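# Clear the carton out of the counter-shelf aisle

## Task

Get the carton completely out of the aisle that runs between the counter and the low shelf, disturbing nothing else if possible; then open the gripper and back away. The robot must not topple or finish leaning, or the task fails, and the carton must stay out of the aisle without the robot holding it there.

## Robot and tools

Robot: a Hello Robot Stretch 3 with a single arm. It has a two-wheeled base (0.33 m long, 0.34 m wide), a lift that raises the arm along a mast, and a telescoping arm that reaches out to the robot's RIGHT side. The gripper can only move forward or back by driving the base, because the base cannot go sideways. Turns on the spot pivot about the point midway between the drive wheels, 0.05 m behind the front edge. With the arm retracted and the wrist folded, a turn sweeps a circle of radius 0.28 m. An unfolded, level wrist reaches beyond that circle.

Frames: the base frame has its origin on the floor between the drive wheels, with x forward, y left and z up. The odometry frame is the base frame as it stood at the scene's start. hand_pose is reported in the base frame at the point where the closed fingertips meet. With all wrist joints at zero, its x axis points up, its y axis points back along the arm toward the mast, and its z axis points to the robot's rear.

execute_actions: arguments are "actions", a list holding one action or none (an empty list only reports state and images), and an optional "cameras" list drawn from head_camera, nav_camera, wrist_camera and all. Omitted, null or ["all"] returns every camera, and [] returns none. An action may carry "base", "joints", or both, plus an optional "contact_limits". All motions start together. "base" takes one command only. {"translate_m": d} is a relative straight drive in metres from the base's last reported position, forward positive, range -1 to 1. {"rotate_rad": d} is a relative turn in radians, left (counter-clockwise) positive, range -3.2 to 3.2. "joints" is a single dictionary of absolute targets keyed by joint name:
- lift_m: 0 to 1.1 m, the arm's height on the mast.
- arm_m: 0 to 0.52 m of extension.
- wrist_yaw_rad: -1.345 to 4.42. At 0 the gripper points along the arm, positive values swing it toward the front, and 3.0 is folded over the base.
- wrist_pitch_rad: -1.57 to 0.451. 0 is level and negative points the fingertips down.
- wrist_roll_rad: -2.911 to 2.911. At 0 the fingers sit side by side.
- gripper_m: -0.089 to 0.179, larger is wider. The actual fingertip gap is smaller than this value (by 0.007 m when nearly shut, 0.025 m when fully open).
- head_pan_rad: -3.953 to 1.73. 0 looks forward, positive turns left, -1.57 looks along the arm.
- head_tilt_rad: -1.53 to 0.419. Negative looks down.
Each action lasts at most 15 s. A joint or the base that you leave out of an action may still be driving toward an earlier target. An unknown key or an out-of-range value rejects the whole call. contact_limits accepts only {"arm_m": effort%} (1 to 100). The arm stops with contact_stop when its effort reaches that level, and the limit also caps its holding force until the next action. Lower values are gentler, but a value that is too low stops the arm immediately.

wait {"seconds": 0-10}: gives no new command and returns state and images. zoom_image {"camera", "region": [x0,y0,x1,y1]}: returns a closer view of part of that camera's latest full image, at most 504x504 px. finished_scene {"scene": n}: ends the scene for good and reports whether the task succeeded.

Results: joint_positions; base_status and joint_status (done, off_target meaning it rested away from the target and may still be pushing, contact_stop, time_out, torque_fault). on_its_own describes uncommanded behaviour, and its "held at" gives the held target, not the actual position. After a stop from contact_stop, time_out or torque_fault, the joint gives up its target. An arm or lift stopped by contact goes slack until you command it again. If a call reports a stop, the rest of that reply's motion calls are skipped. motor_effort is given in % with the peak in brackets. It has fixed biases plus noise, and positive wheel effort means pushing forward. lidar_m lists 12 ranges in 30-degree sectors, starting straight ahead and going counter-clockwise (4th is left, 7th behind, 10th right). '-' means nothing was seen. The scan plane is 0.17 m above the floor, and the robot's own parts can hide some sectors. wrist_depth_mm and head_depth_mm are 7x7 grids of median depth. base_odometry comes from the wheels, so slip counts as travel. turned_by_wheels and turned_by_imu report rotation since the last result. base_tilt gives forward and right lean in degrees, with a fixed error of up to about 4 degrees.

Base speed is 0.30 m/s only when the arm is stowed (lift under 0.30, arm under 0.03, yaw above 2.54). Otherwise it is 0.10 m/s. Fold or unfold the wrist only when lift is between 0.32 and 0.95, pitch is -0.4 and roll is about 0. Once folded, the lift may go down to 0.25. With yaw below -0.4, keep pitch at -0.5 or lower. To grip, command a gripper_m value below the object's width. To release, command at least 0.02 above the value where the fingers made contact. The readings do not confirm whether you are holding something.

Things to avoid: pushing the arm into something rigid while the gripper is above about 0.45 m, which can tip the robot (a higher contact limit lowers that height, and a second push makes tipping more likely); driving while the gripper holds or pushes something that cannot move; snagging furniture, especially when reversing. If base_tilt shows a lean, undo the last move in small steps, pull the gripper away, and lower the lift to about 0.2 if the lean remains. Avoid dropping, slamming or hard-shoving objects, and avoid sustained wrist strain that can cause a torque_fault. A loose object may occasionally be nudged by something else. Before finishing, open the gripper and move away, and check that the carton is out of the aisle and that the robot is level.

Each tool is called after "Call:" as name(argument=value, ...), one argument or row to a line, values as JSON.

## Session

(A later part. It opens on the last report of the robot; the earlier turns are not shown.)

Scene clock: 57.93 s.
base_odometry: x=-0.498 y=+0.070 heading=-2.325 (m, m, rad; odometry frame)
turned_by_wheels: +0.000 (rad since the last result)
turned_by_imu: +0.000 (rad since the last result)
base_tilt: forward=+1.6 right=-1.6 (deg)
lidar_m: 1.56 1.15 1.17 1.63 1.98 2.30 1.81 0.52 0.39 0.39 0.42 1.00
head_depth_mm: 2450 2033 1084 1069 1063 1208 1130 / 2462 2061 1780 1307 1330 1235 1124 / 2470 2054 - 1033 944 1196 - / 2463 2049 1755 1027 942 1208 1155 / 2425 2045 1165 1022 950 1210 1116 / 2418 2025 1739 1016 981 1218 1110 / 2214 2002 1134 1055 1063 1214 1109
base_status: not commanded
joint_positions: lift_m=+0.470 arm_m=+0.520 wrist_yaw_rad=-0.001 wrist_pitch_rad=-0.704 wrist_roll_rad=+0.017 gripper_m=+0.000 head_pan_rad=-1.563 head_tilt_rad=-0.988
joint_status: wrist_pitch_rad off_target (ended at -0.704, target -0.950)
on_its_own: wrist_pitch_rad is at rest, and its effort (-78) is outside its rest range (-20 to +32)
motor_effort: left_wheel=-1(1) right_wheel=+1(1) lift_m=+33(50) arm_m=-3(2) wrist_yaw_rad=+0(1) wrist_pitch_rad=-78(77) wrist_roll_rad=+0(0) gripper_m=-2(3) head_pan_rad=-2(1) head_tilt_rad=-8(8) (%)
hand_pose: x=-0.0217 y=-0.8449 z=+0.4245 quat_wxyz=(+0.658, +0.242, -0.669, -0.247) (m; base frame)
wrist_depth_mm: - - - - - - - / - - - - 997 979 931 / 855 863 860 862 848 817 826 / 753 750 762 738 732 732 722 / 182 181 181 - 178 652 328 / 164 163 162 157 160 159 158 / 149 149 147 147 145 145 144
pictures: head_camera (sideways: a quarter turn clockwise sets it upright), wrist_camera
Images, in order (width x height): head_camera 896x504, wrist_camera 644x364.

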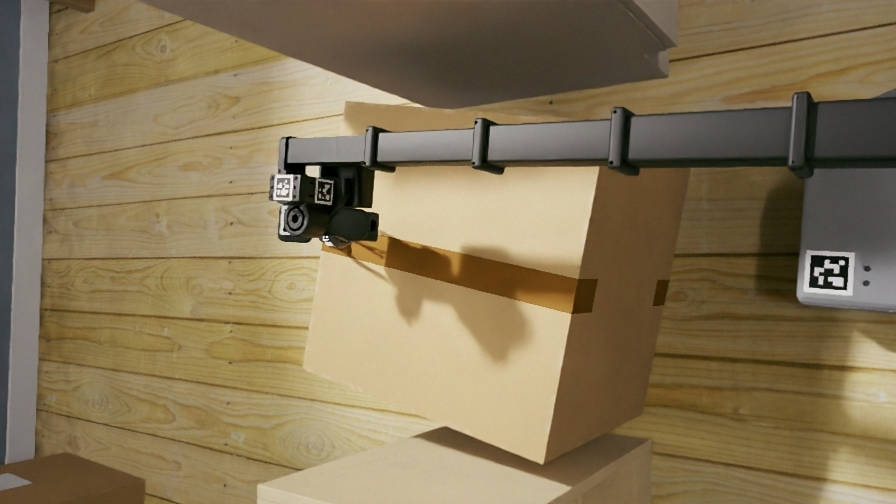

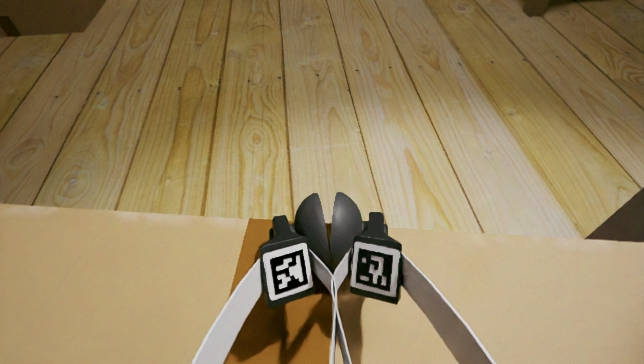

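Call:
execute_actions(
  actions=[
    {"joints":{"wrist_pitch_rad":-0.55}},
  ],
  cameras=[],
)

Call:
execute_actions(
  actions=[
    {"joints":{"lift_m":0.415}},
  ],
  cameras=[],
)

Call:
execute_actions(
  actions=[
    {"joints":{"arm_m":0.4},"contact_limits":{"arm_m":60}},
  ],
  cameras=["head_camera","wrist_camera"],
)

Scene clock: 59.53 s.
base_odometry: x=-0.498 y=+0.070 heading=-2.325 (m, m, rad; odometry frame)
turned_by_wheels: +0.000 (rad since the last result)
turned_by_imu: +0.000 (rad since the last result)
base_tilt: forward=+1.6 right=-1.6 (deg)
lidar_m: 1.56 1.15 1.17 1.63 1.98 2.30 1.81 0.52 0.40 0.39 0.42 1.00
head_depth_mm: 2462 2032 1078 1065 1065 1207 1127 / 2471 2080 1769 1307 1329 1236 1124 / 2470 2047 - 1026 946 1194 - / 2447 2034 1460 1029 944 1214 1154 / 2438 2025 1166 1018 957 1213 1114 / 2410 2028 1732 1016 977 1217 1105 / 2226 2009 1140 1056 1065 1214 1105
base_status: not commanded
joint_positions: lift_m=+0.470 arm_m=+0.520 wrist_yaw_rad=-0.001 wrist_pitch_rad=-0.569 wrist_roll_rad=+0.017 gripper_m=+0.000 head_pan_rad=-1.563 head_tilt_rad=-0.988
joint_status: all done
motor_effort: left_wheel=-1(1) right_wheel=+1(1) lift_m=+33(34) arm_m=-4(4) wrist_yaw_rad=+0(0) wrist_pitch_rad=+6(77) wrist_roll_rad=+0(0) gripper_m=-2(2) head_pan_rad=-2(2) head_tilt_rad=-8(8) (%)
hand_pose: x=-0.0217 y=-0.8680 z=+0.4503 quat_wxyz=(+0.673, +0.197, -0.684, -0.201) (m; base frame)
wrist_depth_mm: - - - - - - - / - - - - - - - / - - - - 992 991 982 / 871 860 824 830 823 846 813 / 726 743 738 - 712 702 710 / 183 183 181 174 620 626 345 / 163 162 162 161 160 158 158
pictures: none
No camera images: the call's "cameras" was empty. Leave "cameras" out to get every camera's image.

Scene clock: 61.10 s.
base_odometry: x=-0.498 y=+0.070 heading=-2.325 (m, m, rad; odometry frame)
turned_by_wheels: +0.000 (rad since the last result)
turned_by_imu: +0.000 (rad since the last result)
base_tilt: forward=+1.6 right=-1.6 (deg)
lidar_m: 1.57 1.15 1.17 1.63 1.99 2.31 1.81 0.52 0.40 0.39 0.42 1.00
head_depth_mm: 2449 2033 1077 1071 1060 1209 1127 / 2455 2065 1765 1303 1310 1240 1125 / 2465 2064 1831 1019 941 1198 - / 2433 2043 1784 1024 941 1205 1156 / 2426 2024 1166 1023 951 1207 1116 / 2437 2013 1731 1017 981 1219 1113 / 2207 2010 1136 1053 1063 1214 1103
base_status: not commanded
joint_positions: lift_m=+0.416 arm_m=+0.520 wrist_yaw_rad=-0.002 wrist_pitch_rad=-0.491 wrist_roll_rad=+0.017 gripper_m=+0.000 head_pan_rad=-1.563 head_tilt_rad=-0.988
joint_status: all done
motor_effort: left_wheel=-2(2) right_wheel=+2(2) lift_m=+9(29) arm_m=-4(4) wrist_yaw_rad=+2(1) wrist_pitch_rad=-18(19) wrist_roll_rad=+0(0) gripper_m=-3(3) head_pan_rad=-2(2) head_tilt_rad=-8(7) (%)
hand_pose: x=-0.0220 y=-0.8798 z=+0.4125 quat_wxyz=(+0.680, +0.170, -0.692, -0.174) (m; base frame)
wrist_depth_mm: - - - - - - - / - - - - - - - / - - - - - - - / 896 866 850 875 863 830 837 / 746 745 726 - 715 713 705 / 141 140 140 135 137 136 135 / 125 124 123 122 121 120 120
pictures: none
No camera images: the call's "cameras" was empty. Leave "cameras" out to get every camera's image.

Scene clock: 63.23 s.
base_odometry: x=-0.498 y=+0.070 heading=-2.325 (m, m, rad; odometry frame)
turned_by_wheels: +0.000 (rad since the last result)
turned_by_imu: +0.000 (rad since the last result)
base_tilt: forward=+1.6 right=-1.6 (deg)
lidar_m: 1.57 1.15 1.17 1.63 1.98 2.31 1.81 0.52 0.40 0.39 0.42 1.00
head_depth_mm: 2448 2027 1078 1071 1064 1208 1127 / 2466 2067 1770 1298 1310 1238 1125 / 2467 2048 1768 - 942 1196 - / 2456 2049 1774 1008 940 1209 1156 / 2435 2042 1167 1020 954 1211 1117 / 2413 2028 1734 1018 979 1214 1110 / 2208 2000 1140 1055 1064 1212 1108
base_status: not commanded
joint_positions: lift_m=+0.416 arm_m=+0.401 wrist_yaw_rad=-0.001 wrist_pitch_rad=-0.414 wrist_roll_rad=+0.017 gripper_m=+0.000 head_pan_rad=-1.563 head_tilt_rad=-0.988
joint_status: all done
on_its_own: wrist_pitch_rad is at rest, and its effort (-44) is outside its rest range (-20 to +32)
motor_effort: left_wheel=+0(2) right_wheel=+0(2) lift_m=+17(17) arm_m=-9(19) wrist_yaw_rad=+0(0) wrist_pitch_rad=-44(44) wrist_roll_rad=+0(1) gripper_m=-3(5) head_pan_rad=-2(2) head_tilt_rad=-7(8) (%)
contact_limits: arm_m 38 (drawing in: default 24, maximum 38; extending or still: default 30, maximum 50)
hand_pose: x=-0.0217 y=-0.7707 z=+0.4293 quat_wxyz=(+0.686, +0.144, -0.698, -0.147) (m; base frame)
wrist_depth_mm: - - - - - - - / - - - - - - - / - - - - - - - / 237 235 231 230 226 221 218 / 193 191 190 - 183 182 180 / 162 162 161 149 157 155 153 / 140 140 138 137 136 135 133
pictures: head_camera (sideways: a quarter turn clockwise sets it upright), wrist_camera
Images, in order (width x height): head_camera 896x504, wrist_camera 644x364.

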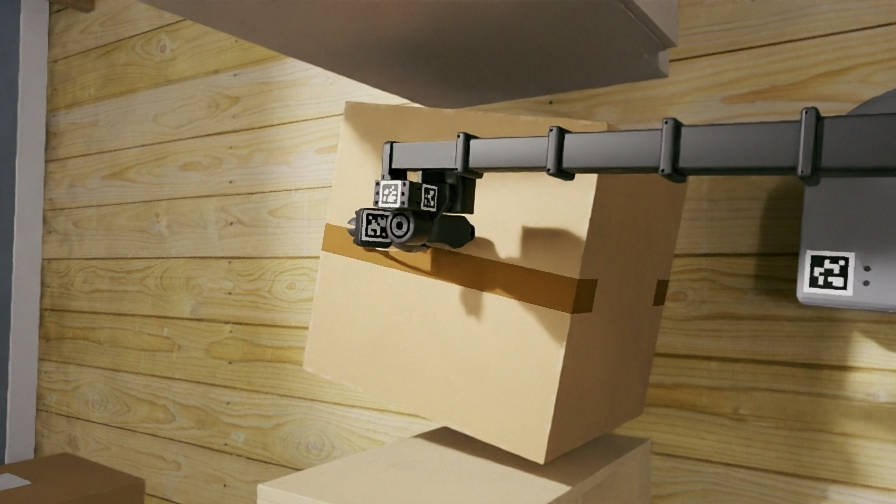

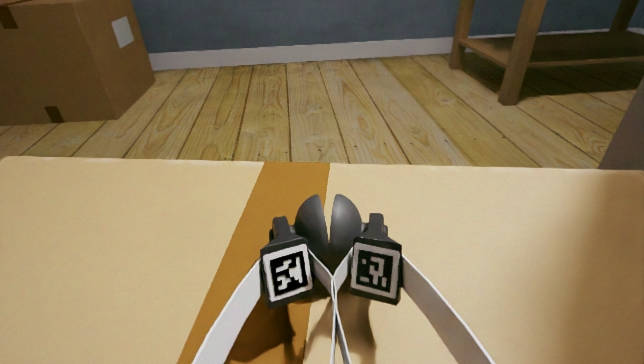

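Call:
execute_actions(
  actions=[
    {"joints":{"lift_m":0.5,"arm_m":0.0,"wrist_pitch_rad":-0.4}},
  ],
  cameras=[],
)

Call:
execute_actions(
  actions=[
    {"joints":{"wrist_yaw_rad":3.0}},
  ],
  cameras=[],
)

Call:
execute_actions(
  actions=[
    {"base":{"rotate_rad":-1.55},"joints":{"lift_m":0.27,"head_pan_rad":0,"head_tilt_rad":-0.7}},
  ],
  cameras=["head_camera","nav_camera"],
)

Scene clock: 67.97 s.
base_odometry: x=-0.498 y=+0.070 heading=-2.325 (m, m, rad; odometry frame)
turned_by_wheels: +0.000 (rad since the last result)
turned_by_imu: +0.000 (rad since the last result)
base_tilt: forward=+1.6 right=-1.6 (deg)
lidar_m: 1.57 1.15 1.17 1.63 1.98 2.32 1.81 0.52 0.40 0.39 0.42 1.00
head_depth_mm: 2475 2017 1077 1069 1068 1208 1132 / 2454 2071 1774 1304 1307 1258 - / 2436 2043 1755 1031 939 1216 - / 2456 2040 1750 1027 946 - - / 2427 2034 1165 1022 952 1209 1116 / 2410 2027 1733 1012 980 1214 1112 / 2212 2023 1137 1053 1064 1211 1106
base_status: not commanded
joint_positions: lift_m=+0.499 arm_m=+0.001 wrist_yaw_rad=+0.000 wrist_pitch_rad=-0.414 wrist_roll_rad=+0.017 gripper_m=+0.000 head_pan_rad=-1.563 head_tilt_rad=-0.988
joint_status: all done
motor_effort: left_wheel=+0(0) right_wheel=+0(0) lift_m=+51(52) arm_m=-6(10) wrist_yaw_rad=-1(1) wrist_pitch_rad=+4(43) wrist_roll_rad=+0(1) gripper_m=-3(4) head_pan_rad=-2(1) head_tilt_rad=-8(8) (%)
hand_pose: x=-0.0216 y=-0.3707 z=+0.5129 quat_wxyz=(+0.686, +0.144, -0.698, -0.147) (m; base frame)
wrist_depth_mm: - - - - - 534 376 / 475 - - - - 543 374 / 463 510 476 467 460 553 384 / 418 377 374 369 369 498 390 / 312 310 305 - 300 308 392 / 265 262 263 251 254 254 397 / 292 276 259 252 243 231 384
pictures: none
No camera images: the call's "cameras" was empty. Leave "cameras" out to get every camera's image.

Scene clock: 70.47 s.
base_odometry: x=-0.498 y=+0.070 heading=-2.325 (m, m, rad; odometry frame)
turned_by_wheels: +0.000 (rad since the last result)
turned_by_imu: +0.000 (rad since the last result)
base_tilt: forward=+1.6 right=-1.6 (deg)
lidar_m: 1.57 1.15 1.17 1.63 1.98 2.31 1.81 0.52 0.40 0.39 0.42 1.00
head_depth_mm: 2461 2021 1078 1067 1065 1210 1125 / 2462 2080 1782 1305 1296 1256 - / 2455 2065 1767 1032 944 1222 - / 2456 2033 1747 1024 945 1222 - / 2415 2020 1165 1022 950 1222 1117 / 2424 2035 1719 1016 979 1219 1110 / 2220 2009 1134 1054 1063 1218 1108
base_status: not commanded
joint_positions: lift_m=+0.499 arm_m=+0.001 wrist_yaw_rad=+2.998 wrist_pitch_rad=-0.414 wrist_roll_rad=+0.017 gripper_m=+0.000 head_pan_rad=-1.563 head_tilt_rad=-0.988
joint_status: all done
motor_effort: left_wheel=+0(0) right_wheel=+0(1) lift_m=+51(52) arm_m=-5(5) wrist_yaw_rad=+1(1) wrist_pitch_rad=+5(4) wrist_roll_rad=+0(0) gripper_m=-3(3) head_pan_rad=-2(2) head_tilt_rad=-8(8) (%)
hand_pose: x=+0.0109 y=+0.0768 z=+0.5129 quat_wxyz=(+0.196, +0.706, +0.094, +0.674) (m; base frame)
wrist_depth_mm: - - - - - - 974 / - - - - - - - / - - - - - - - / - - - - - - - / 941 941 931 - 939 904 884 / 798 756 - 746 740 739 724 / 676 675 670 657 670 658 661
pictures: none
No camera images: the call's "cameras" was empty. Leave "cameras" out to get every camera's image.

Scene clock: 73.90 s.
base_odometry: x=-0.498 y=+0.070 heading=+2.409 (m, m, rad; odometry frame)
turned_by_wheels: -1.550 (rad since the last result)
turned_by_imu: -1.544 (rad since the last result)
base_tilt: forward=+1.6 right=-1.6 (deg)
lidar_m: 0.39 0.43 1.00 1.57 1.15 1.19 1.63 1.99 2.30 1.59 0.51 0.39
head_depth_mm: 2372 2598 2554 1045 1031 1019 1003 / 2370 2646 2625 2032 1342 1235 1168 / 2365 2640 2591 2019 1110 937 845 / 2352 2657 2582 1993 1095 935 857 / 2353 2641 2549 1995 1093 925 873 / 2365 2625 2521 1974 1115 922 918 / 2355 2499 2306 1956 1117 973 995
base_status: done
joint_positions: lift_m=+0.271 arm_m=+0.001 wrist_yaw_rad=+2.999 wrist_pitch_rad=-0.415 wrist_roll_rad=+0.017 gripper_m=+0.000 head_pan_rad=-0.007 head_tilt_rad=-0.704
joint_status: all done
motor_effort: left_wheel=+2(12) right_wheel=-1(5) lift_m=+17(45) arm_m=-5(5) wrist_yaw_rad=+1(1) wrist_pitch_rad=+5(5) wrist_roll_rad=+0(1) gripper_m=-2(2) head_pan_rad=+3(31) head_tilt_rad=+4(33) (%)
hand_pose: x=+0.0107 y=+0.0768 z=+0.2841 quat_wxyz=(+0.196, +0.706, +0.094, +0.674) (m; base frame)
wrist_depth_mm: - - - - 982 - - / - - - - - 911 458 / 948 - 930 884 856 717 480 / 714 726 715 696 697 623 514 / 583 595 598 - 567 545 488 / 502 499 - - 484 486 463 / 453 - - - 429 416 417
pictures: head_camera (sideways: a quarter turn clockwise sets it upright), nav_camera (sideways: a quarter turn counterclockwise sets it upright)
Images, in order (width x height): head_camera 896x504, nav_camera 672x504.

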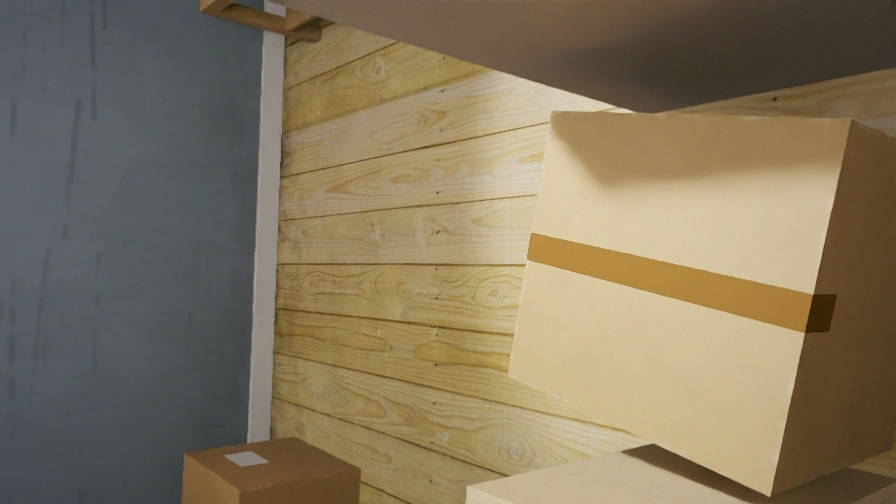

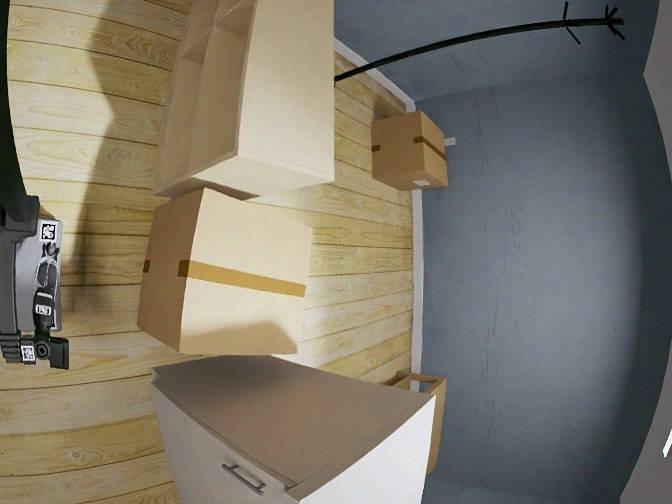

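Call:
execute_actions(
  actions=[
    {"base":{"translate_m":0.3}},
  ],
  cameras=[],
)

Call:
execute_actions(
  actions=[
    {"base":{"translate_m":0.3},"joints":{"lift_m":0.32,"head_tilt_rad":-1.1}},
  ],
  cameras=["nav_camera"],
)

Scene clock: 76.87 s.
base_odometry: x=-0.721 y=+0.271 heading=+2.409 (m, m, rad; odometry frame)
turned_by_wheels: +0.000 (rad since the last result)
turned_by_imu: +0.002 (rad since the last result)
base_tilt: forward=+1.6 right=-1.6 (deg)
lidar_m: - 0.15 0.16 0.92 1.59 1.37 1.93 2.22 2.30 0.37 0.15 -
head_depth_mm: 2100 2353 2501 2054 1664 987 980 / 2096 2351 2508 2058 1661 1398 817 / 2105 2353 2531 2028 1641 937 813 / 2097 2354 2511 2011 1641 930 806 / 2087 2328 2524 1986 1632 925 806 / 2093 2332 2486 1971 1621 922 801 / 2087 2305 2241 1955 1604 1365 797
base_status: done
joint_positions: lift_m=+0.271 arm_m=+0.001 wrist_yaw_rad=+2.999 wrist_pitch_rad=-0.415 wrist_roll_rad=+0.017 gripper_m=+0.000 head_pan_rad=-0.007 head_tilt_rad=-0.704
joint_status: not commanded
motor_effort: left_wheel=+2(13) right_wheel=-1(3) lift_m=+16(17) arm_m=-5(5) wrist_yaw_rad=+0(0) wrist_pitch_rad=+5(5) wrist_roll_rad=+0(0) gripper_m=-2(3) head_pan_rad=+3(2) head_tilt_rad=+2(3) (%)
hand_pose: x=+0.0106 y=+0.0768 z=+0.2841 quat_wxyz=(+0.196, +0.706, +0.095, +0.674) (m; base frame)
wrist_depth_mm: - - - 927 340 175 117 / - - - - 365 176 118 / 961 - 914 809 350 177 119 / 721 722 701 665 359 181 120 / 596 581 589 - 324 182 121 / 506 495 - - 306 183 121 / 451 - - - 401 173 122
pictures: none
No camera images: the call's "cameras" was empty. Leave "cameras" out to get every camera's image.

Scene clock: 80.40 s.
base_odometry: x=-0.944 y=+0.472 heading=+2.409 (m, m, rad; odometry frame)
turned_by_wheels: +0.000 (rad since the last result)
turned_by_imu: -0.154 (rad since the last result)
base_tilt: forward=+1.6 right=-1.6 (deg)
lidar_m: - - 0.15 0.19 0.34 1.54 2.13 2.39 2.37 0.33 0.15 -
head_depth_mm: 1906 1790 1609 779 822 874 927 / 2065 1809 1611 1447 1036 1050 1097 / 2062 1807 1596 965 876 804 766 / 2058 1794 1595 964 872 804 762 / 2039 1787 1591 957 870 799 759 / 2018 1778 1587 953 868 795 913 / 2020 1778 1578 1400 865 792 1080
base_status: translate_m off_target (by the wheels' count: +0.2998 of +0.3000)
joint_positions: lift_m=+0.319 arm_m=+0.001 wrist_yaw_rad=+2.999 wrist_pitch_rad=-0.415 wrist_roll_rad=+0.017 gripper_m=+0.000 head_pan_rad=-0.006 head_tilt_rad=-1.089
joint_status: all done
on_its_own: left_wheel is at rest, and its effort (+48) is outside its rest range (-18 to +18)
motor_effort: left_wheel=+48(67) right_wheel=+16(28) lift_m=+51(58) arm_m=-5(5) wrist_yaw_rad=+0(2) wrist_pitch_rad=+5(5) wrist_roll_rad=+0(0) gripper_m=-3(3) head_pan_rad=+3(3) head_tilt_rad=-7(40) (%)
hand_pose: x=+0.0106 y=+0.0768 z=+0.3327 quat_wxyz=(+0.196, +0.706, +0.095, +0.674) (m; base frame)
wrist_depth_mm: - - 343 355 158 143 138 / - - 372 381 135 94 88 / - - 404 413 140 84 67 / 799 798 447 456 146 88 62 / 671 658 492 - 142 90 64 / 562 554 - - 140 93 65 / 487 508 - - 193 91 67
pictures: nav_camera (sideways: a quarter turn counterclockwise sets it upright)
Images, in order (width x height): nav_camera 672x504.

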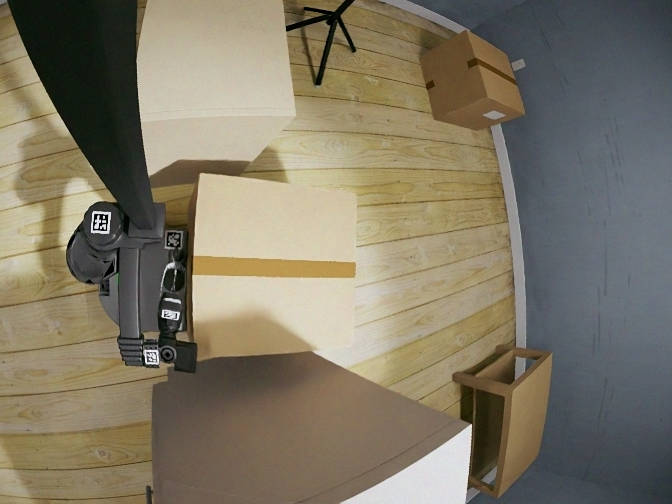

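Call:
execute_actions(
  actions=[
    {"base":{"translate_m":-0.04}},
  ],
  cameras=[],
)

Call:
execute_actions(
  actions=[
    {"base":{"rotate_rad":0.25}},
  ],
  cameras=[],
)

Call:
execute_actions(
  actions=[
    {"base":{"translate_m":0.3}},
  ],
  cameras=["nav_camera"],
)

Scene clock: 82.10 s.
base_odometry: x=-0.914 y=+0.445 heading=+2.409 (m, m, rad; odometry frame)
turned_by_wheels: +0.000 (rad since the last result)
turned_by_imu: -0.001 (rad since the last result)
base_tilt: forward=+1.6 right=-1.6 (deg)
lidar_m: - - 0.15 0.34 0.34 1.50 2.09 2.36 2.39 0.34 0.15 -
head_depth_mm: 1947 1795 1593 800 843 893 948 / 2059 1816 1603 1424 1062 1078 1136 / 2055 1803 1600 965 877 805 1123 / 2034 1799 1601 960 874 799 1109 / 2039 1791 1587 958 870 799 1132 / 2030 1781 1579 954 869 797 1117 / 2008 1764 1572 1379 864 802 1102
base_status: done
joint_positions: lift_m=+0.319 arm_m=+0.001 wrist_yaw_rad=+2.999 wrist_pitch_rad=-0.415 wrist_roll_rad=+0.017 gripper_m=+0.000 head_pan_rad=-0.006 head_tilt_rad=-1.089
joint_status: not commanded
motor_effort: left_wheel=+1(40) right_wheel=+0(15) lift_m=+51(50) arm_m=-5(5) wrist_yaw_rad=+1(0) wrist_pitch_rad=+5(5) wrist_roll_rad=+1(0) gripper_m=-2(3) head_pan_rad=+3(3) head_tilt_rad=-7(6) (%)
hand_pose: x=+0.0106 y=+0.0768 z=+0.3327 quat_wxyz=(+0.196, +0.706, +0.095, +0.674) (m; base frame)
wrist_depth_mm: - - 339 365 216 154 138 / - - 362 406 227 141 101 / - - 398 433 238 144 103 / 825 801 435 471 251 147 105 / 679 664 482 - 239 152 108 / 560 561 - - 235 157 110 / 481 497 - - 323 154 113
pictures: none
No camera images: the call's "cameras" was empty. Leave "cameras" out to get every camera's image.

Scene clock: 83.40 s.
base_odometry: x=-0.914 y=+0.445 heading=+2.659 (m, m, rad; odometry frame)
turned_by_wheels: +0.250 (rad since the last result)
turned_by_imu: +0.249 (rad since the last result)
base_tilt: forward=+1.6 right=-1.7 (deg)
lidar_m: - 0.15 0.17 0.33 1.63 1.50 2.09 2.35 0.34 0.18 0.15 -
head_depth_mm: 2072 1827 1613 1452 997 1010 956 / 2062 1820 1615 971 882 814 1080 / 2055 1804 1597 965 877 805 770 / 2057 1793 1592 959 872 801 1133 / 2035 1796 1588 954 871 807 1138 / 2023 1766 1585 1425 866 817 1120 / 1767 1772 1576 1429 1075 1015 1091
base_status: done
joint_positions: lift_m=+0.319 arm_m=+0.001 wrist_yaw_rad=+2.999 wrist_pitch_rad=-0.415 wrist_roll_rad=+0.017 gripper_m=+0.000 head_pan_rad=-0.006 head_tilt_rad=-1.089
joint_status: not commanded
motor_effort: left_wheel=-2(7) right_wheel=+4(4) lift_m=+51(51) arm_m=-5(4) wrist_yaw_rad=+1(0) wrist_pitch_rad=+5(4) wrist_roll_rad=+0(0) gripper_m=-3(3) head_pan_rad=+3(2) head_tilt_rad=-7(7) (%)
hand_pose: x=+0.0106 y=+0.0768 z=+0.3327 quat_wxyz=(+0.196, +0.706, +0.095, +0.674) (m; base frame)
wrist_depth_mm: - - - 349 359 193 140 / - - - 383 385 193 120 / - - - 416 425 191 120 / 812 809 791 456 464 190 119 / 661 670 666 - 376 188 118 / 560 557 - - 342 187 119 / 480 502 - - 453 172 119
pictures: none
No camera images: the call's "cameras" was empty. Leave "cameras" out to get every camera's image.

Scene clock: 87.33 s.
base_odometry: x=-1.179 y=+0.584 heading=+2.659 (m, m, rad; odometry frame)
turned_by_wheels: +0.000 (rad since the last result)
turned_by_imu: -0.261 (rad since the last result)
base_tilt: forward=+1.6 right=-1.6 (deg)
lidar_m: - - 0.15 0.19 0.36 1.66 1.95 2.50 0.35 0.19 0.15 -
head_depth_mm: 1869 1787 1616 1453 765 816 874 / 2075 1815 1611 1456 940 982 1081 / 2023 1813 1612 964 875 803 766 / 1998 1795 1593 960 876 801 762 / 1990 1777 1582 955 871 800 759 / 1969 1791 1580 950 867 796 915 / 1945 1764 1573 1400 876 794 1076
base_status: translate_m off_target (by the wheels' count: +0.2997 of +0.3000)
joint_positions: lift_m=+0.319 arm_m=+0.001 wrist_yaw_rad=+2.999 wrist_pitch_rad=-0.415 wrist_roll_rad=+0.017 gripper_m=+0.000 head_pan_rad=-0.006 head_tilt_rad=-1.090
joint_status: not commanded
on_its_own: left_wheel is at rest, and its effort (+51) is outside its rest range (-18 to +18); right_wheel is at rest, and its effort (+19) is outside its rest range (-18 to +18)
motor_effort: left_wheel=+51(69) right_wheel=+19(29) lift_m=+51(51) arm_m=-5(4) wrist_yaw_rad=-1(0) wrist_pitch_rad=+5(4) wrist_roll_rad=+1(0) gripper_m=-2(3) head_pan_rad=+3(3) head_tilt_rad=-7(7) (%)
hand_pose: x=+0.0106 y=+0.0768 z=+0.3327 quat_wxyz=(+0.196, +0.706, +0.095, +0.674) (m; base frame)
wrist_depth_mm: 307 - 363 375 158 143 138 / 323 - 383 406 134 94 88 / 356 - 432 443 140 85 67 / 386 401 477 484 147 87 63 / 638 447 510 - 142 91 64 / 562 494 - - 139 93 65 / 492 492 - - 192 92 67
pictures: nav_camera (sideways: a quarter turn counterclockwise sets it upright)
Images, in order (width x height): nav_camera 672x504.

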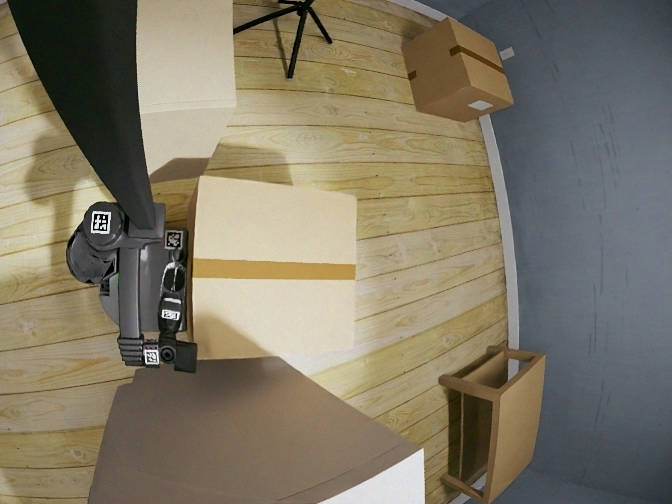

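Call:
execute_actions(
  actions=[
    {"base":{"translate_m":0.3}},
  ],
  cameras=["nav_camera"],
)

Scene clock: 91.43 s.
base_odometry: x=-1.445 y=+0.723 heading=+2.660 (m, m, rad; odometry frame)
turned_by_wheels: +0.000 (rad since the last result)
turned_by_imu: +0.000 (rad since the last result)
base_tilt: forward=+1.6 right=-1.6 (deg)
lidar_m: - - 0.15 0.19 0.36 1.65 1.95 2.49 0.35 0.19 0.15 -
head_depth_mm: 1862 1780 1617 1456 767 816 874 / 2046 1809 1615 1456 938 980 1083 / 2035 1807 1606 965 878 803 767 / 2011 1795 1598 960 872 802 761 / 1988 1791 1590 956 871 800 757 / 1953 1772 1576 950 866 797 915 / 1946 1769 1577 1395 876 793 1080
base_status: translate_m off_target (by the wheels' count: +0.2997 of +0.3000)
joint_positions: lift_m=+0.319 arm_m=+0.001 wrist_yaw_rad=+2.999 wrist_pitch_rad=-0.415 wrist_roll_rad=+0.017 gripper_m=+0.000 head_pan_rad=-0.006 head_tilt_rad=-1.090
joint_status: not commanded
on_its_own: left_wheel is at rest, and its effort (+57) is outside its rest range (-18 to +18); right_wheel is at rest, and its effort (+20) is outside its rest range (-18 to +18)
motor_effort: left_wheel=+57(59) right_wheel=+20(21) lift_m=+50(50) arm_m=-4(5) wrist_yaw_rad=-1(1) wrist_pitch_rad=+5(4) wrist_roll_rad=+0(0) gripper_m=-3(2) head_pan_rad=+2(3) head_tilt_rad=-7(7) (%)
hand_pose: x=+0.0106 y=+0.0768 z=+0.3327 quat_wxyz=(+0.196, +0.706, +0.095, +0.674) (m; base frame)
wrist_depth_mm: 308 - 358 374 158 142 139 / 328 - 392 403 135 94 88 / 350 - 430 444 140 85 67 / 385 399 479 481 147 87 62 / 641 440 519 - 143 90 64 / 566 497 - - 140 93 65 / 488 492 - - 192 91 66
pictures: nav_camera (sideways: a quarter turn counterclockwise sets it upright)
Images, in order (width x height): nav_camera 672x504.

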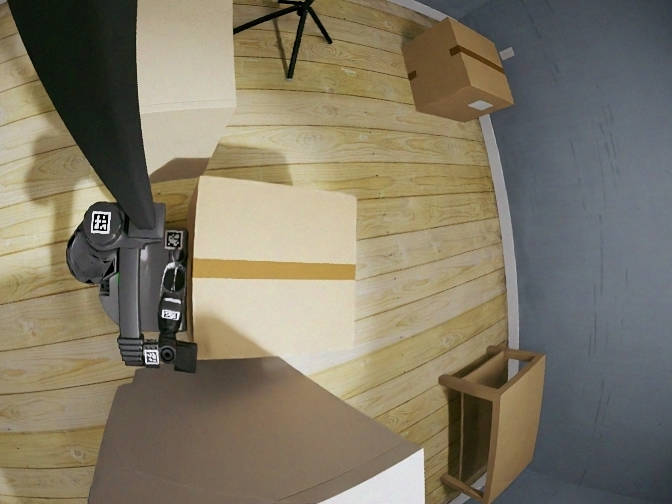

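Call:
execute_actions(
  actions=[
    {"base":{"translate_m":-0.06}},
  ],
  cameras=[],
)

Call:
execute_actions(
  actions=[
    {"base":{"rotate_rad":0.35}},
  ],
  cameras=[],
)

Call:
execute_actions(
  actions=[
    {"base":{"translate_m":0.15}},
  ],
  cameras=["nav_camera"],
)

Scene clock: 96.07 s.
base_odometry: x=-1.392 y=+0.695 heading=+2.660 (m, m, rad; odometry frame)
turned_by_wheels: +0.000 (rad since the last result)
turned_by_imu: -0.001 (rad since the last result)
base_tilt: forward=+1.6 right=-1.7 (deg)
lidar_m: - - 0.15 0.35 0.35 1.60 1.91 2.44 0.36 0.32 0.15 0.15
head_depth_mm: 1880 1786 1611 858 799 849 907 / 2047 1815 1605 1432 948 1033 1138 / 2052 1798 1603 964 879 816 1139 / 2032 1780 1604 958 873 812 1141 / 2019 1781 1584 955 868 806 1137 / 1992 1782 1576 952 868 806 1123 / 1966 1765 1579 1382 874 811 1098
base_status: done
joint_positions: lift_m=+0.319 arm_m=+0.001 wrist_yaw_rad=+2.999 wrist_pitch_rad=-0.415 wrist_roll_rad=+0.017 gripper_m=+0.000 head_pan_rad=-0.006 head_tilt_rad=-1.090
joint_status: not commanded
motor_effort: left_wheel=+1(49) right_wheel=+0(18) lift_m=+51(51) arm_m=-5(4) wrist_yaw_rad=+0(0) wrist_pitch_rad=+5(5) wrist_roll_rad=+0(0) gripper_m=-3(3) head_pan_rad=+2(2) head_tilt_rad=-7(7) (%)
hand_pose: x=+0.0106 y=+0.0768 z=+0.3327 quat_wxyz=(+0.196, +0.706, +0.095, +0.674) (m; base frame)
wrist_depth_mm: 304 - 351 385 262 175 138 / - - 374 415 273 168 122 / - - 418 463 284 174 124 / 808 394 450 506 298 179 127 / 674 618 496 - 288 184 129 / 562 546 - - 283 189 132 / 484 496 - - 393 186 135
pictures: none
No camera images: the call's "cameras" was empty. Leave "cameras" out to get every camera's image.

Scene clock: 97.57 s.
base_odometry: x=-1.392 y=+0.695 heading=+3.010 (m, m, rad; odometry frame)
turned_by_wheels: +0.350 (rad since the last result)
turned_by_imu: +0.349 (rad since the last result)
base_tilt: forward=+1.6 right=-1.7 (deg)
lidar_m: - 0.15 0.26 0.35 1.62 1.60 2.21 2.45 0.32 0.19 0.15 -
head_depth_mm: 1996 1826 1617 1457 904 950 931 / 2010 1811 1614 966 876 805 769 / 2036 1805 1602 960 875 804 855 / 2039 1793 1599 959 876 811 1134 / 2037 1788 1598 956 871 828 1135 / 1854 1778 1584 1427 868 1154 1120 / 1581 1748 1583 1425 1295 1112 1102
base_status: done
joint_positions: lift_m=+0.319 arm_m=+0.001 wrist_yaw_rad=+2.999 wrist_pitch_rad=-0.415 wrist_roll_rad=+0.017 gripper_m=+0.000 head_pan_rad=-0.006 head_tilt_rad=-1.090
joint_status: not commanded
motor_effort: left_wheel=-1(7) right_wheel=+1(4) lift_m=+51(50) arm_m=-5(5) wrist_yaw_rad=+0(0) wrist_pitch_rad=+4(5) wrist_roll_rad=+0(0) gripper_m=-2(3) head_pan_rad=+2(2) head_tilt_rad=-7(7) (%)
hand_pose: x=+0.0106 y=+0.0768 z=+0.3327 quat_wxyz=(+0.196, +0.706, +0.095, +0.674) (m; base frame)
wrist_depth_mm: - - 357 363 366 358 175 / - - 392 395 395 295 167 / - - 427 429 431 284 164 / 804 816 473 482 478 276 161 / 677 672 522 - 539 268 159 / 563 558 - - 514 261 156 / 481 500 - - 474 236 153
pictures: none
No camera images: the call's "cameras" was empty. Leave "cameras" out to get every camera's image.

Scene clock: 100.00 s.
base_odometry: x=-1.540 y=+0.715 heading=+3.010 (m, m, rad; odometry frame)
turned_by_wheels: +0.000 (rad since the last result)
turned_by_imu: -0.354 (rad since the last result)
base_tilt: forward=+1.6 right=-1.7 (deg)
lidar_m: - - 0.15 0.19 0.35 1.67 1.93 2.53 0.36 0.19 0.15 -
head_depth_mm: 1839 1786 1615 1454 807 837 898 / 2040 1811 1618 1451 954 826 1074 / 2020 1799 1614 963 876 804 768 / 1993 1789 1600 961 876 803 760 / 1976 1785 1589 958 870 799 757 / 1970 1769 1585 952 868 798 917 / 1934 1755 1575 1417 888 792 1079
base_status: translate_m off_target (by the wheels' count: +0.1497 of +0.1500)
joint_positions: lift_m=+0.319 arm_m=+0.001 wrist_yaw_rad=+2.999 wrist_pitch_rad=-0.415 wrist_roll_rad=+0.017 gripper_m=+0.000 head_pan_rad=-0.006 head_tilt_rad=-1.090
joint_status: not commanded
on_its_own: left_wheel is at rest, and its effort (+47) is outside its rest range (-18 to +18); right_wheel is at rest, and its effort (+20) is outside its rest range (-18 to +18)
motor_effort: left_wheel=+47(67) right_wheel=+20(31) lift_m=+51(51) arm_m=-4(5) wrist_yaw_rad=-1(1) wrist_pitch_rad=+4(5) wrist_roll_rad=+0(0) gripper_m=-2(2) head_pan_rad=+3(3) head_tilt_rad=-7(7) (%)
hand_pose: x=+0.0106 y=+0.0768 z=+0.3327 quat_wxyz=(+0.196, +0.706, +0.095, +0.674) (m; base frame)
wrist_depth_mm: 302 - 354 369 158 143 138 / 321 - 383 399 135 93 88 / 343 - 413 435 141 85 67 / 368 389 462 473 147 87 63 / 410 433 503 - 143 90 64 / 543 469 - - 139 92 65 / 489 502 - - 193 91 66
pictures: nav_camera (sideways: a quarter turn counterclockwise sets it upright)
Images, in order (width x height): nav_camera 672x504.

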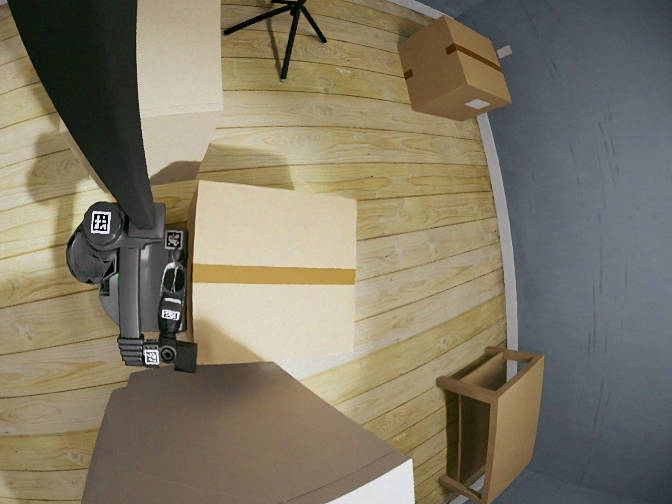

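Call:
execute_actions(
  actions=[
    {"base":{"translate_m":-0.05},"joints":{"lift_m":0.27}},
  ],
  cameras=[],
)

Call:
execute_actions(
  actions=[
    {"base":{"rotate_rad":0.15}},
  ],
  cameras=[],
)

Call:
execute_actions(
  actions=[
    {"base":{"translate_m":0.4}},
  ],
  cameras=["nav_camera"],
)

Scene clock: 101.70 s.
base_odometry: x=-1.491 y=+0.708 heading=+3.010 (m, m, rad; odometry frame)
turned_by_wheels: +0.000 (rad since the last result)
turned_by_imu: -0.001 (rad since the last result)
base_tilt: forward=+1.6 right=-1.7 (deg)
lidar_m: - - 0.15 0.34 0.34 1.62 1.90 2.48 0.37 0.33 0.15 -
head_depth_mm: 1869 1761 1612 1452 812 865 929 / 2067 1813 1613 1410 968 827 1128 / 2049 1814 1604 962 875 804 1137 / 2017 1792 1594 958 873 811 1142 / 1992 1782 1589 955 869 809 1135 / 1989 1776 1586 952 867 808 1127 / 1953 1763 1570 1406 890 802 1102
base_status: done
joint_positions: lift_m=+0.271 arm_m=+0.001 wrist_yaw_rad=+3.000 wrist_pitch_rad=-0.415 wrist_roll_rad=+0.017 gripper_m=+0.000 head_pan_rad=-0.006 head_tilt_rad=-1.090
joint_status: all done
motor_effort: left_wheel=+1(40) right_wheel=+0(18) lift_m=+16(47) arm_m=-5(5) wrist_yaw_rad=+0(0) wrist_pitch_rad=+5(5) wrist_roll_rad=+1(1) gripper_m=-3(3) head_pan_rad=+3(2) head_tilt_rad=-7(6) (%)
hand_pose: x=+0.0105 y=+0.0768 z=+0.2840 quat_wxyz=(+0.196, +0.706, +0.095, +0.674) (m; base frame)
wrist_depth_mm: 290 - 342 379 239 151 109 / 313 - 371 408 250 156 112 / 335 - 411 450 262 159 114 / 382 380 450 489 276 164 117 / 575 420 497 - 265 169 119 / 505 469 - - 259 174 121 / 451 - - - 358 170 124
pictures: none
No camera images: the call's "cameras" was empty. Leave "cameras" out to get every camera's image.

Scene clock: 102.93 s.
base_odometry: x=-1.491 y=+0.708 heading=-3.123 (m, m, rad; odometry frame)
turned_by_wheels: +0.150 (rad since the last result)
turned_by_imu: +0.149 (rad since the last result)
base_tilt: forward=+1.6 right=-1.6 (deg)
lidar_m: - 0.15 0.17 0.34 0.35 1.62 2.24 2.49 0.35 0.33 0.15 -
head_depth_mm: 2035 1825 1624 1460 1301 921 923 / 2029 1810 1618 968 877 818 1083 / 2026 1802 1604 964 875 806 1026 / 2012 1791 1599 962 875 803 1135 / 1999 1778 1590 954 870 808 1134 / 1981 1765 1586 982 868 816 1130 / 1984 1765 1569 1416 1297 1151 1087
base_status: done
joint_positions: lift_m=+0.271 arm_m=+0.001 wrist_yaw_rad=+3.000 wrist_pitch_rad=-0.415 wrist_roll_rad=+0.017 gripper_m=+0.000 head_pan_rad=-0.006 head_tilt_rad=-1.090
joint_status: not commanded
motor_effort: left_wheel=-2(10) right_wheel=+1(5) lift_m=+16(17) arm_m=-5(4) wrist_yaw_rad=+1(0) wrist_pitch_rad=+4(5) wrist_roll_rad=+0(0) gripper_m=-2(3) head_pan_rad=+3(3) head_tilt_rad=-7(7) (%)
hand_pose: x=+0.0105 y=+0.0768 z=+0.2840 quat_wxyz=(+0.196, +0.706, +0.095, +0.674) (m; base frame)
wrist_depth_mm: - - 344 364 370 180 122 / - - 372 397 413 183 123 / 890 - 405 434 441 184 124 / 701 675 442 475 375 186 125 / 614 574 493 - 333 189 125 / 507 495 - - 314 192 126 / 452 - - - 406 181 127
pictures: none
No camera images: the call's "cameras" was empty. Leave "cameras" out to get every camera's image.

Scene clock: 105.83 s.
base_odometry: x=-1.890 y=+0.701 heading=-3.123 (m, m, rad; odometry frame)
turned_by_wheels: +0.000 (rad since the last result)
turned_by_imu: -0.207 (rad since the last result)
base_tilt: forward=+1.6 right=-1.7 (deg)
lidar_m: - - 0.15 0.19 0.41 0.44 1.90 2.66 0.34 0.20 0.15 -
head_depth_mm: 1751 1690 1618 1459 1321 800 820 / 1956 1808 1608 1454 901 824 977 / 1964 1793 1595 962 877 805 763 / 1939 1784 1598 960 872 802 760 / 1904 1783 1591 955 868 800 758 / 1882 1777 1576 949 867 798 919 / 1844 1763 1579 1419 886 794 1089
base_status: translate_m off_target (by the wheels' count: +0.3998 of +0.4000)
joint_positions: lift_m=+0.270 arm_m=+0.001 wrist_yaw_rad=+3.000 wrist_pitch_rad=-0.418 wrist_roll_rad=+0.017 gripper_m=+0.000 head_pan_rad=-0.003 head_tilt_rad=-1.092
joint_status: not commanded
on_its_own: left_wheel is at rest, and its effort (+47) is outside its rest range (-18 to +18)
motor_effort: left_wheel=+47(70) right_wheel=+16(39) lift_m=+22(22) arm_m=-2(4) wrist_yaw_rad=-1(5) wrist_pitch_rad=+5(6) wrist_roll_rad=+0(0) gripper_m=-3(2) head_pan_rad=+1(3) head_tilt_rad=-5(8) (%)
hand_pose: x=+0.0104 y=+0.0767 z=+0.2832 quat_wxyz=(+0.196, +0.706, +0.096, +0.674) (m; base frame)
wrist_depth_mm: 315 - - - 130 81 59 / 334 - - - 136 83 60 / 362 - 914 786 142 86 62 / 391 416 716 655 149 89 64 / 408 464 603 - 144 92 65 / 446 487 - - 141 94 66 / 447 - - - 196 93 68
pictures: nav_camera (sideways: a quarter turn counterclockwise sets it upright)
Images, in order (width x height): nav_camera 672x504.

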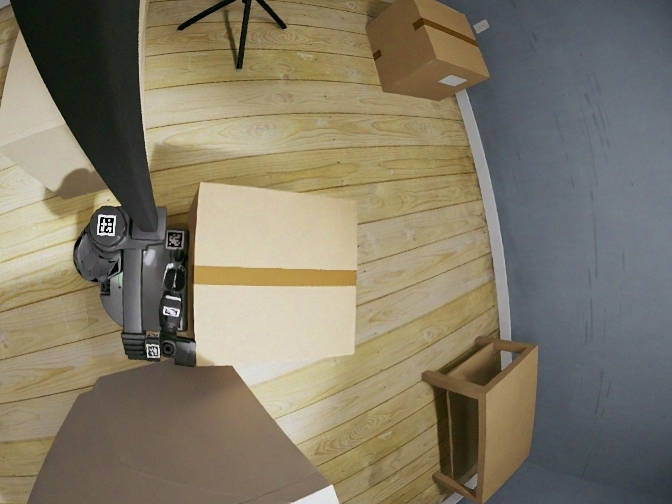

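Call:
execute_actions(
  actions=[
    {"base":{"translate_m":-0.05}},
  ],
  cameras=[],
)

Call:
execute_actions(
  actions=[
    {"base":{"rotate_rad":0.22}},
  ],
  cameras=[],
)

Call:
execute_actions(
  actions=[
    {"base":{"translate_m":0.42}},
  ],
  cameras=["nav_camera"],
)

Scene clock: 107.80 s.
base_odometry: x=-1.840 y=+0.702 heading=-3.123 (m, m, rad; odometry frame)
turned_by_wheels: +0.000 (rad since the last result)
turned_by_imu: -0.001 (rad since the last result)
base_tilt: forward=+1.6 right=-1.7 (deg)
lidar_m: - - 0.15 0.37 0.37 0.42 1.86 2.62 0.35 0.30 0.15 -
head_depth_mm: 1751 1691 1612 1453 1323 781 860 / 1972 1812 1606 1418 903 826 1084 / 1981 1802 1600 963 877 809 1142 / 1941 1790 1587 961 873 808 1141 / 1936 1775 1585 954 869 810 1135 / 1893 1760 1588 951 867 805 1123 / 1874 1774 1558 1413 887 804 1101
base_status: done
joint_positions: lift_m=+0.270 arm_m=+0.001 wrist_yaw_rad=+3.000 wrist_pitch_rad=-0.418 wrist_roll_rad=+0.017 gripper_m=+0.000 head_pan_rad=-0.003 head_tilt_rad=-1.092
joint_status: not commanded
motor_effort: left_wheel=+1(36) right_wheel=-1(12) lift_m=+22(22) arm_m=-2(2) wrist_yaw_rad=-1(1) wrist_pitch_rad=+6(6) wrist_roll_rad=+0(0) gripper_m=-2(2) head_pan_rad=+1(1) head_tilt_rad=-5(5) (%)
hand_pose: x=+0.0104 y=+0.0767 z=+0.2832 quat_wxyz=(+0.196, +0.706, +0.096, +0.674) (m; base frame)
wrist_depth_mm: 307 - - - 238 151 110 / 323 - - - 251 155 112 / 352 - 865 882 259 160 115 / 373 400 675 705 275 164 117 / 403 442 566 - 264 168 119 / 430 474 - - 259 175 123 / 445 - - - 358 171 125
pictures: none
No camera images: the call's "cameras" was empty. Leave "cameras" out to get every camera's image.

Scene clock: 108.80 s.
base_odometry: x=-1.840 y=+0.702 heading=-2.903 (m, m, rad; odometry frame)
turned_by_wheels: +0.220 (rad since the last result)
turned_by_imu: +0.218 (rad since the last result)
base_tilt: forward=+1.6 right=-1.6 (deg)
lidar_m: - 0.15 0.18 0.37 0.38 0.50 2.41 0.45 0.32 0.22 0.15 -
head_depth_mm: 1957 1826 1616 1428 1292 968 848 / 1947 1807 1610 971 879 806 796 / 1932 1798 1590 962 876 805 890 / 1911 1793 1597 962 872 810 1135 / 1918 1791 1588 954 866 816 1138 / 1925 1771 1580 1429 865 825 1129 / 1920 1761 1569 1420 1296 1162 1097
base_status: done
joint_positions: lift_m=+0.270 arm_m=+0.001 wrist_yaw_rad=+3.000 wrist_pitch_rad=-0.418 wrist_roll_rad=+0.017 gripper_m=+0.000 head_pan_rad=-0.003 head_tilt_rad=-1.092
joint_status: not commanded
motor_effort: left_wheel=-1(10) right_wheel=+1(5) lift_m=+22(23) arm_m=-2(2) wrist_yaw_rad=-1(1) wrist_pitch_rad=+5(5) wrist_roll_rad=+0(0) gripper_m=-3(3) head_pan_rad=+1(2) head_tilt_rad=-5(6) (%)
hand_pose: x=+0.0104 y=+0.0767 z=+0.2832 quat_wxyz=(+0.196, +0.706, +0.096, +0.674) (m; base frame)
wrist_depth_mm: 330 - 367 - - 203 131 / 356 - 395 - - 203 131 / 387 - 436 856 889 204 130 / 416 438 479 701 669 204 131 / 468 476 523 - 389 202 131 / 496 495 - - 364 204 130 / 451 - - - 414 188 130
pictures: none
No camera images: the call's "cameras" was empty. Leave "cameras" out to get every camera's image.

Scene clock: 111.63 s.
base_odometry: x=-2.248 y=+0.602 heading=-2.902 (m, m, rad; odometry frame)
turned_by_wheels: +0.000 (rad since the last result)
turned_by_imu: -0.291 (rad since the last result)
base_tilt: forward=+1.6 right=-1.6 (deg)
lidar_m: - - 0.15 0.19 0.47 0.48 1.99 0.58 0.30 0.19 0.15 -
head_depth_mm: 1363 1571 1585 1456 1318 1209 915 / 1715 1740 1604 1449 902 816 888 / 1888 1785 1596 962 876 802 763 / 1820 1789 1598 958 872 802 763 / 1759 1777 1584 954 873 798 760 / 1712 1780 1582 951 867 797 1070 / 1659 1757 1560 1426 898 794 1086
base_status: translate_m off_target (by the wheels' count: +0.4198 of +0.4200)
joint_positions: lift_m=+0.270 arm_m=+0.000 wrist_yaw_rad=+3.001 wrist_pitch_rad=-0.418 wrist_roll_rad=+0.017 gripper_m=+0.000 head_pan_rad=-0.002 head_tilt_rad=-1.093
joint_status: not commanded
on_its_own: left_wheel is at rest, and its effort (+44) is outside its rest range (-18 to +18)
motor_effort: left_wheel=+44(83) right_wheel=+16(43) lift_m=+23(23) arm_m=-1(2) wrist_yaw_rad=-1(8) wrist_pitch_rad=+6(6) wrist_roll_rad=+1(0) gripper_m=-3(2) head_pan_rad=+1(2) head_tilt_rad=-4(5) (%)
hand_pose: x=+0.0103 y=+0.0768 z=+0.2831 quat_wxyz=(+0.196, +0.706, +0.096, +0.674) (m; base frame)
wrist_depth_mm: - - - - 130 81 59 / 894 - - - 136 84 60 / 808 - 887 783 142 86 62 / 638 726 702 657 148 89 63 / 521 586 603 - 144 92 65 / 477 504 - - 141 95 66 / 441 - - - 194 93 68
pictures: nav_camera (sideways: a quarter turn counterclockwise sets it upright)
Images, in order (width x height): nav_camera 672x504.

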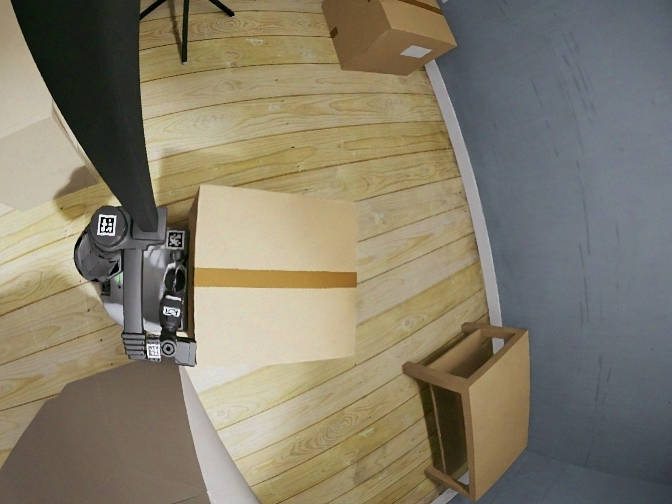

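Call:
execute_actions(
  actions=[
    {"base":{"translate_m":-0.05}},
  ],
  cameras=[],
)

Call:
execute_actions(
  actions=[
    {"base":{"rotate_rad":0.2}},
  ],
  cameras=[],
)

Call:
execute_actions(
  actions=[
    {"base":{"translate_m":0.27}},
  ],
  cameras=[],
)

Call:
execute_actions(
  actions=[
    {"base":{"translate_m":-0.06}},
  ],
  cameras=["nav_camera"],
)

Scene clock: 113.57 s.
base_odometry: x=-2.200 y=+0.614 heading=-2.902 (m, m, rad; odometry frame)
turned_by_wheels: +0.000 (rad since the last result)
turned_by_imu: -0.001 (rad since the last result)
base_tilt: forward=+1.6 right=-1.7 (deg)
lidar_m: - - 0.15 1.03 0.44 0.46 1.95 0.62 0.32 0.26 0.15 -
head_depth_mm: 1377 1547 1592 1453 1319 1213 794 / 1712 1742 1603 1411 903 817 1111 / 1917 1793 1599 963 878 812 1146 / 1871 1776 1585 960 872 809 1141 / 1816 1774 1578 952 871 807 1138 / 1768 1767 1579 950 865 806 1123 / 1714 1756 1572 1419 896 813 1101
base_status: done
joint_positions: lift_m=+0.270 arm_m=+0.000 wrist_yaw_rad=+3.001 wrist_pitch_rad=-0.418 wrist_roll_rad=+0.017 gripper_m=+0.000 head_pan_rad=-0.002 head_tilt_rad=-1.093
joint_status: not commanded
motor_effort: left_wheel=+1(34) right_wheel=-1(12) lift_m=+24(24) arm_m=-1(1) wrist_yaw_rad=-2(1) wrist_pitch_rad=+6(6) wrist_roll_rad=+0(0) gripper_m=-3(3) head_pan_rad=+1(1) head_tilt_rad=-5(4) (%)
hand_pose: x=+0.0103 y=+0.0768 z=+0.2831 quat_wxyz=(+0.196, +0.706, +0.096, +0.674) (m; base frame)
wrist_depth_mm: 783 - - - 238 151 110 / 819 - - - 251 155 112 / 774 - 896 886 260 159 114 / 578 709 702 693 272 165 117 / 430 587 593 - 267 169 120 / 468 494 - - 260 175 122 / 451 - - - 358 172 125
pictures: none
No camera images: the call's "cameras" was empty. Leave "cameras" out to get every camera's image.

Scene clock: 114.53 s.
base_odometry: x=-2.200 y=+0.614 heading=-2.703 (m, m, rad; odometry frame)
turned_by_wheels: +0.200 (rad since the last result)
turned_by_imu: +0.198 (rad since the last result)
base_tilt: forward=+1.6 right=-1.7 (deg)
lidar_m: - 0.15 0.18 1.04 0.47 0.52 2.32 0.44 0.28 0.22 0.15 -
head_depth_mm: 1847 1778 1608 1433 1291 1203 1119 / 1842 1797 1606 965 877 807 848 / 1821 1795 1594 960 875 806 944 / 1785 1794 1591 959 872 808 1133 / 1768 1775 1588 956 869 815 1132 / 1759 1757 1582 1420 865 826 1128 / 1748 1763 1573 1420 1291 1178 1103
base_status: done
joint_positions: lift_m=+0.270 arm_m=+0.000 wrist_yaw_rad=+3.001 wrist_pitch_rad=-0.418 wrist_roll_rad=+0.017 gripper_m=+0.000 head_pan_rad=-0.002 head_tilt_rad=-1.093
joint_status: not commanded
motor_effort: left_wheel=-1(10) right_wheel=+1(4) lift_m=+23(22) arm_m=-1(1) wrist_yaw_rad=-1(1) wrist_pitch_rad=+5(6) wrist_roll_rad=+0(0) gripper_m=-3(3) head_pan_rad=+1(2) head_tilt_rad=-4(4) (%)
hand_pose: x=+0.0103 y=+0.0768 z=+0.2831 quat_wxyz=(+0.196, +0.706, +0.096, +0.674) (m; base frame)
wrist_depth_mm: 352 - - - - 196 128 / 375 - - - - 196 129 / 408 - 885 886 838 197 129 / 430 468 707 699 675 198 129 / 468 505 597 - 366 200 129 / 500 512 - - 347 199 130 / 444 - - - 415 186 131
pictures: none
No camera images: the call's "cameras" was empty. Leave "cameras" out to get every camera's image.

Scene clock: 116.80 s.
base_odometry: x=-2.444 y=+0.499 heading=-2.702 (m, m, rad; odometry frame)
turned_by_wheels: +0.000 (rad since the last result)
turned_by_imu: -0.256 (rad since the last result)
base_tilt: forward=+1.6 right=-1.6 (deg)
lidar_m: - - 0.15 0.19 1.05 0.54 0.74 0.59 0.29 0.19 0.15 -
head_depth_mm: 1332 1274 1566 1451 1316 1213 1122 / 1394 1613 1580 1429 901 815 1081 / 1772 1758 1615 961 875 804 763 / 1754 1789 1601 958 871 802 761 / 1685 1779 1586 954 868 798 758 / 1618 1763 1577 953 867 794 1079 / 1567 1732 1565 1416 1260 803 1091
base_status: translate_m off_target (by the wheels' count: +0.2698 of +0.2700)
joint_positions: lift_m=+0.270 arm_m=+0.000 wrist_yaw_rad=+3.000 wrist_pitch_rad=-0.418 wrist_roll_rad=+0.017 gripper_m=+0.000 head_pan_rad=-0.002 head_tilt_rad=-1.094
joint_status: not commanded
on_its_own: left_wheel is at rest, and its effort (+44) is outside its rest range (-18 to +18)
motor_effort: left_wheel=+44(72) right_wheel=+15(33) lift_m=+23(22) arm_m=-1(1) wrist_yaw_rad=-1(8) wrist_pitch_rad=+5(6) wrist_roll_rad=+0(0) gripper_m=-3(3) head_pan_rad=+1(2) head_tilt_rad=-4(4) (%)
hand_pose: x=+0.0104 y=+0.0768 z=+0.2831 quat_wxyz=(+0.196, +0.706, +0.096, +0.674) (m; base frame)
wrist_depth_mm: - - - - 131 81 59 / - - - - 135 83 60 / 949 - 908 801 142 86 62 / 720 735 714 670 149 89 63 / 601 582 595 - 145 92 64 / 501 512 - - 141 95 66 / 459 - - - 195 93 68
pictures: none
No camera images: the call's "cameras" was empty. Leave "cameras" out to get every camera's image.

Scene clock: 118.60 s.
base_odometry: x=-2.390 y=+0.525 heading=-2.702 (m, m, rad; odometry frame)
turned_by_wheels: +0.000 (rad since the last result)
turned_by_imu: -0.001 (rad since the last result)
base_tilt: forward=+1.6 right=-1.6 (deg)
lidar_m: - - 0.15 1.03 1.06 0.49 0.70 0.65 0.31 0.27 0.16 0.15
head_depth_mm: 1329 1387 1592 1450 1316 1214 1084 / 1415 1653 1597 994 900 827 1140 / 1827 1770 1596 961 876 811 1146 / 1813 1797 1584 957 870 810 1142 / 1746 1773 1586 954 869 814 1137 / 1678 1769 1583 948 866 814 1128 / 1624 1745 1573 1420 1259 824 1106
base_status: done
joint_positions: lift_m=+0.270 arm_m=+0.000 wrist_yaw_rad=+3.000 wrist_pitch_rad=-0.418 wrist_roll_rad=+0.017 gripper_m=+0.000 head_pan_rad=-0.002 head_tilt_rad=-1.094
joint_status: not commanded
motor_effort: left_wheel=+1(34) right_wheel=+0(12) lift_m=+23(24) arm_m=-1(1) wrist_yaw_rad=-1(1) wrist_pitch_rad=+5(6) wrist_roll_rad=+0(1) gripper_m=-2(2) head_pan_rad=+1(1) head_tilt_rad=-4(3) (%)
hand_pose: x=+0.0104 y=+0.0768 z=+0.2831 quat_wxyz=(+0.196, +0.706, +0.096, +0.674) (m; base frame)
wrist_depth_mm: - - - - 259 165 121 / - - - - 274 170 124 / 917 - 905 903 285 175 126 / 736 709 714 704 299 180 128 / 580 593 588 - 291 184 131 / 493 500 - - 282 191 133 / 445 - - - 396 188 137
pictures: nav_camera (sideways: a quarter turn counterclockwise sets it upright)
Images, in order (width x height): nav_camera 672x504.

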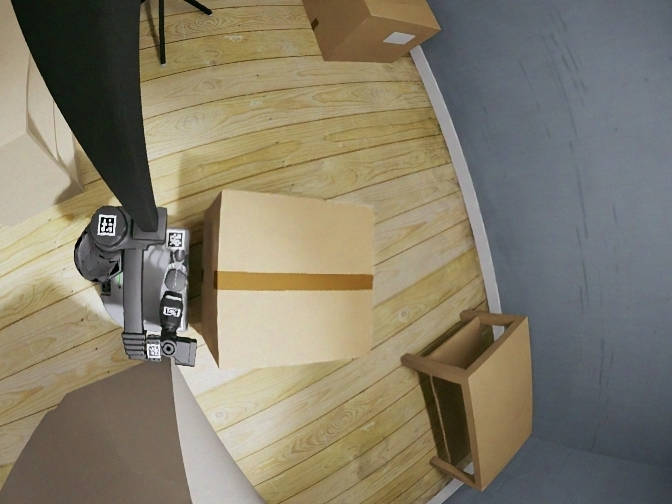

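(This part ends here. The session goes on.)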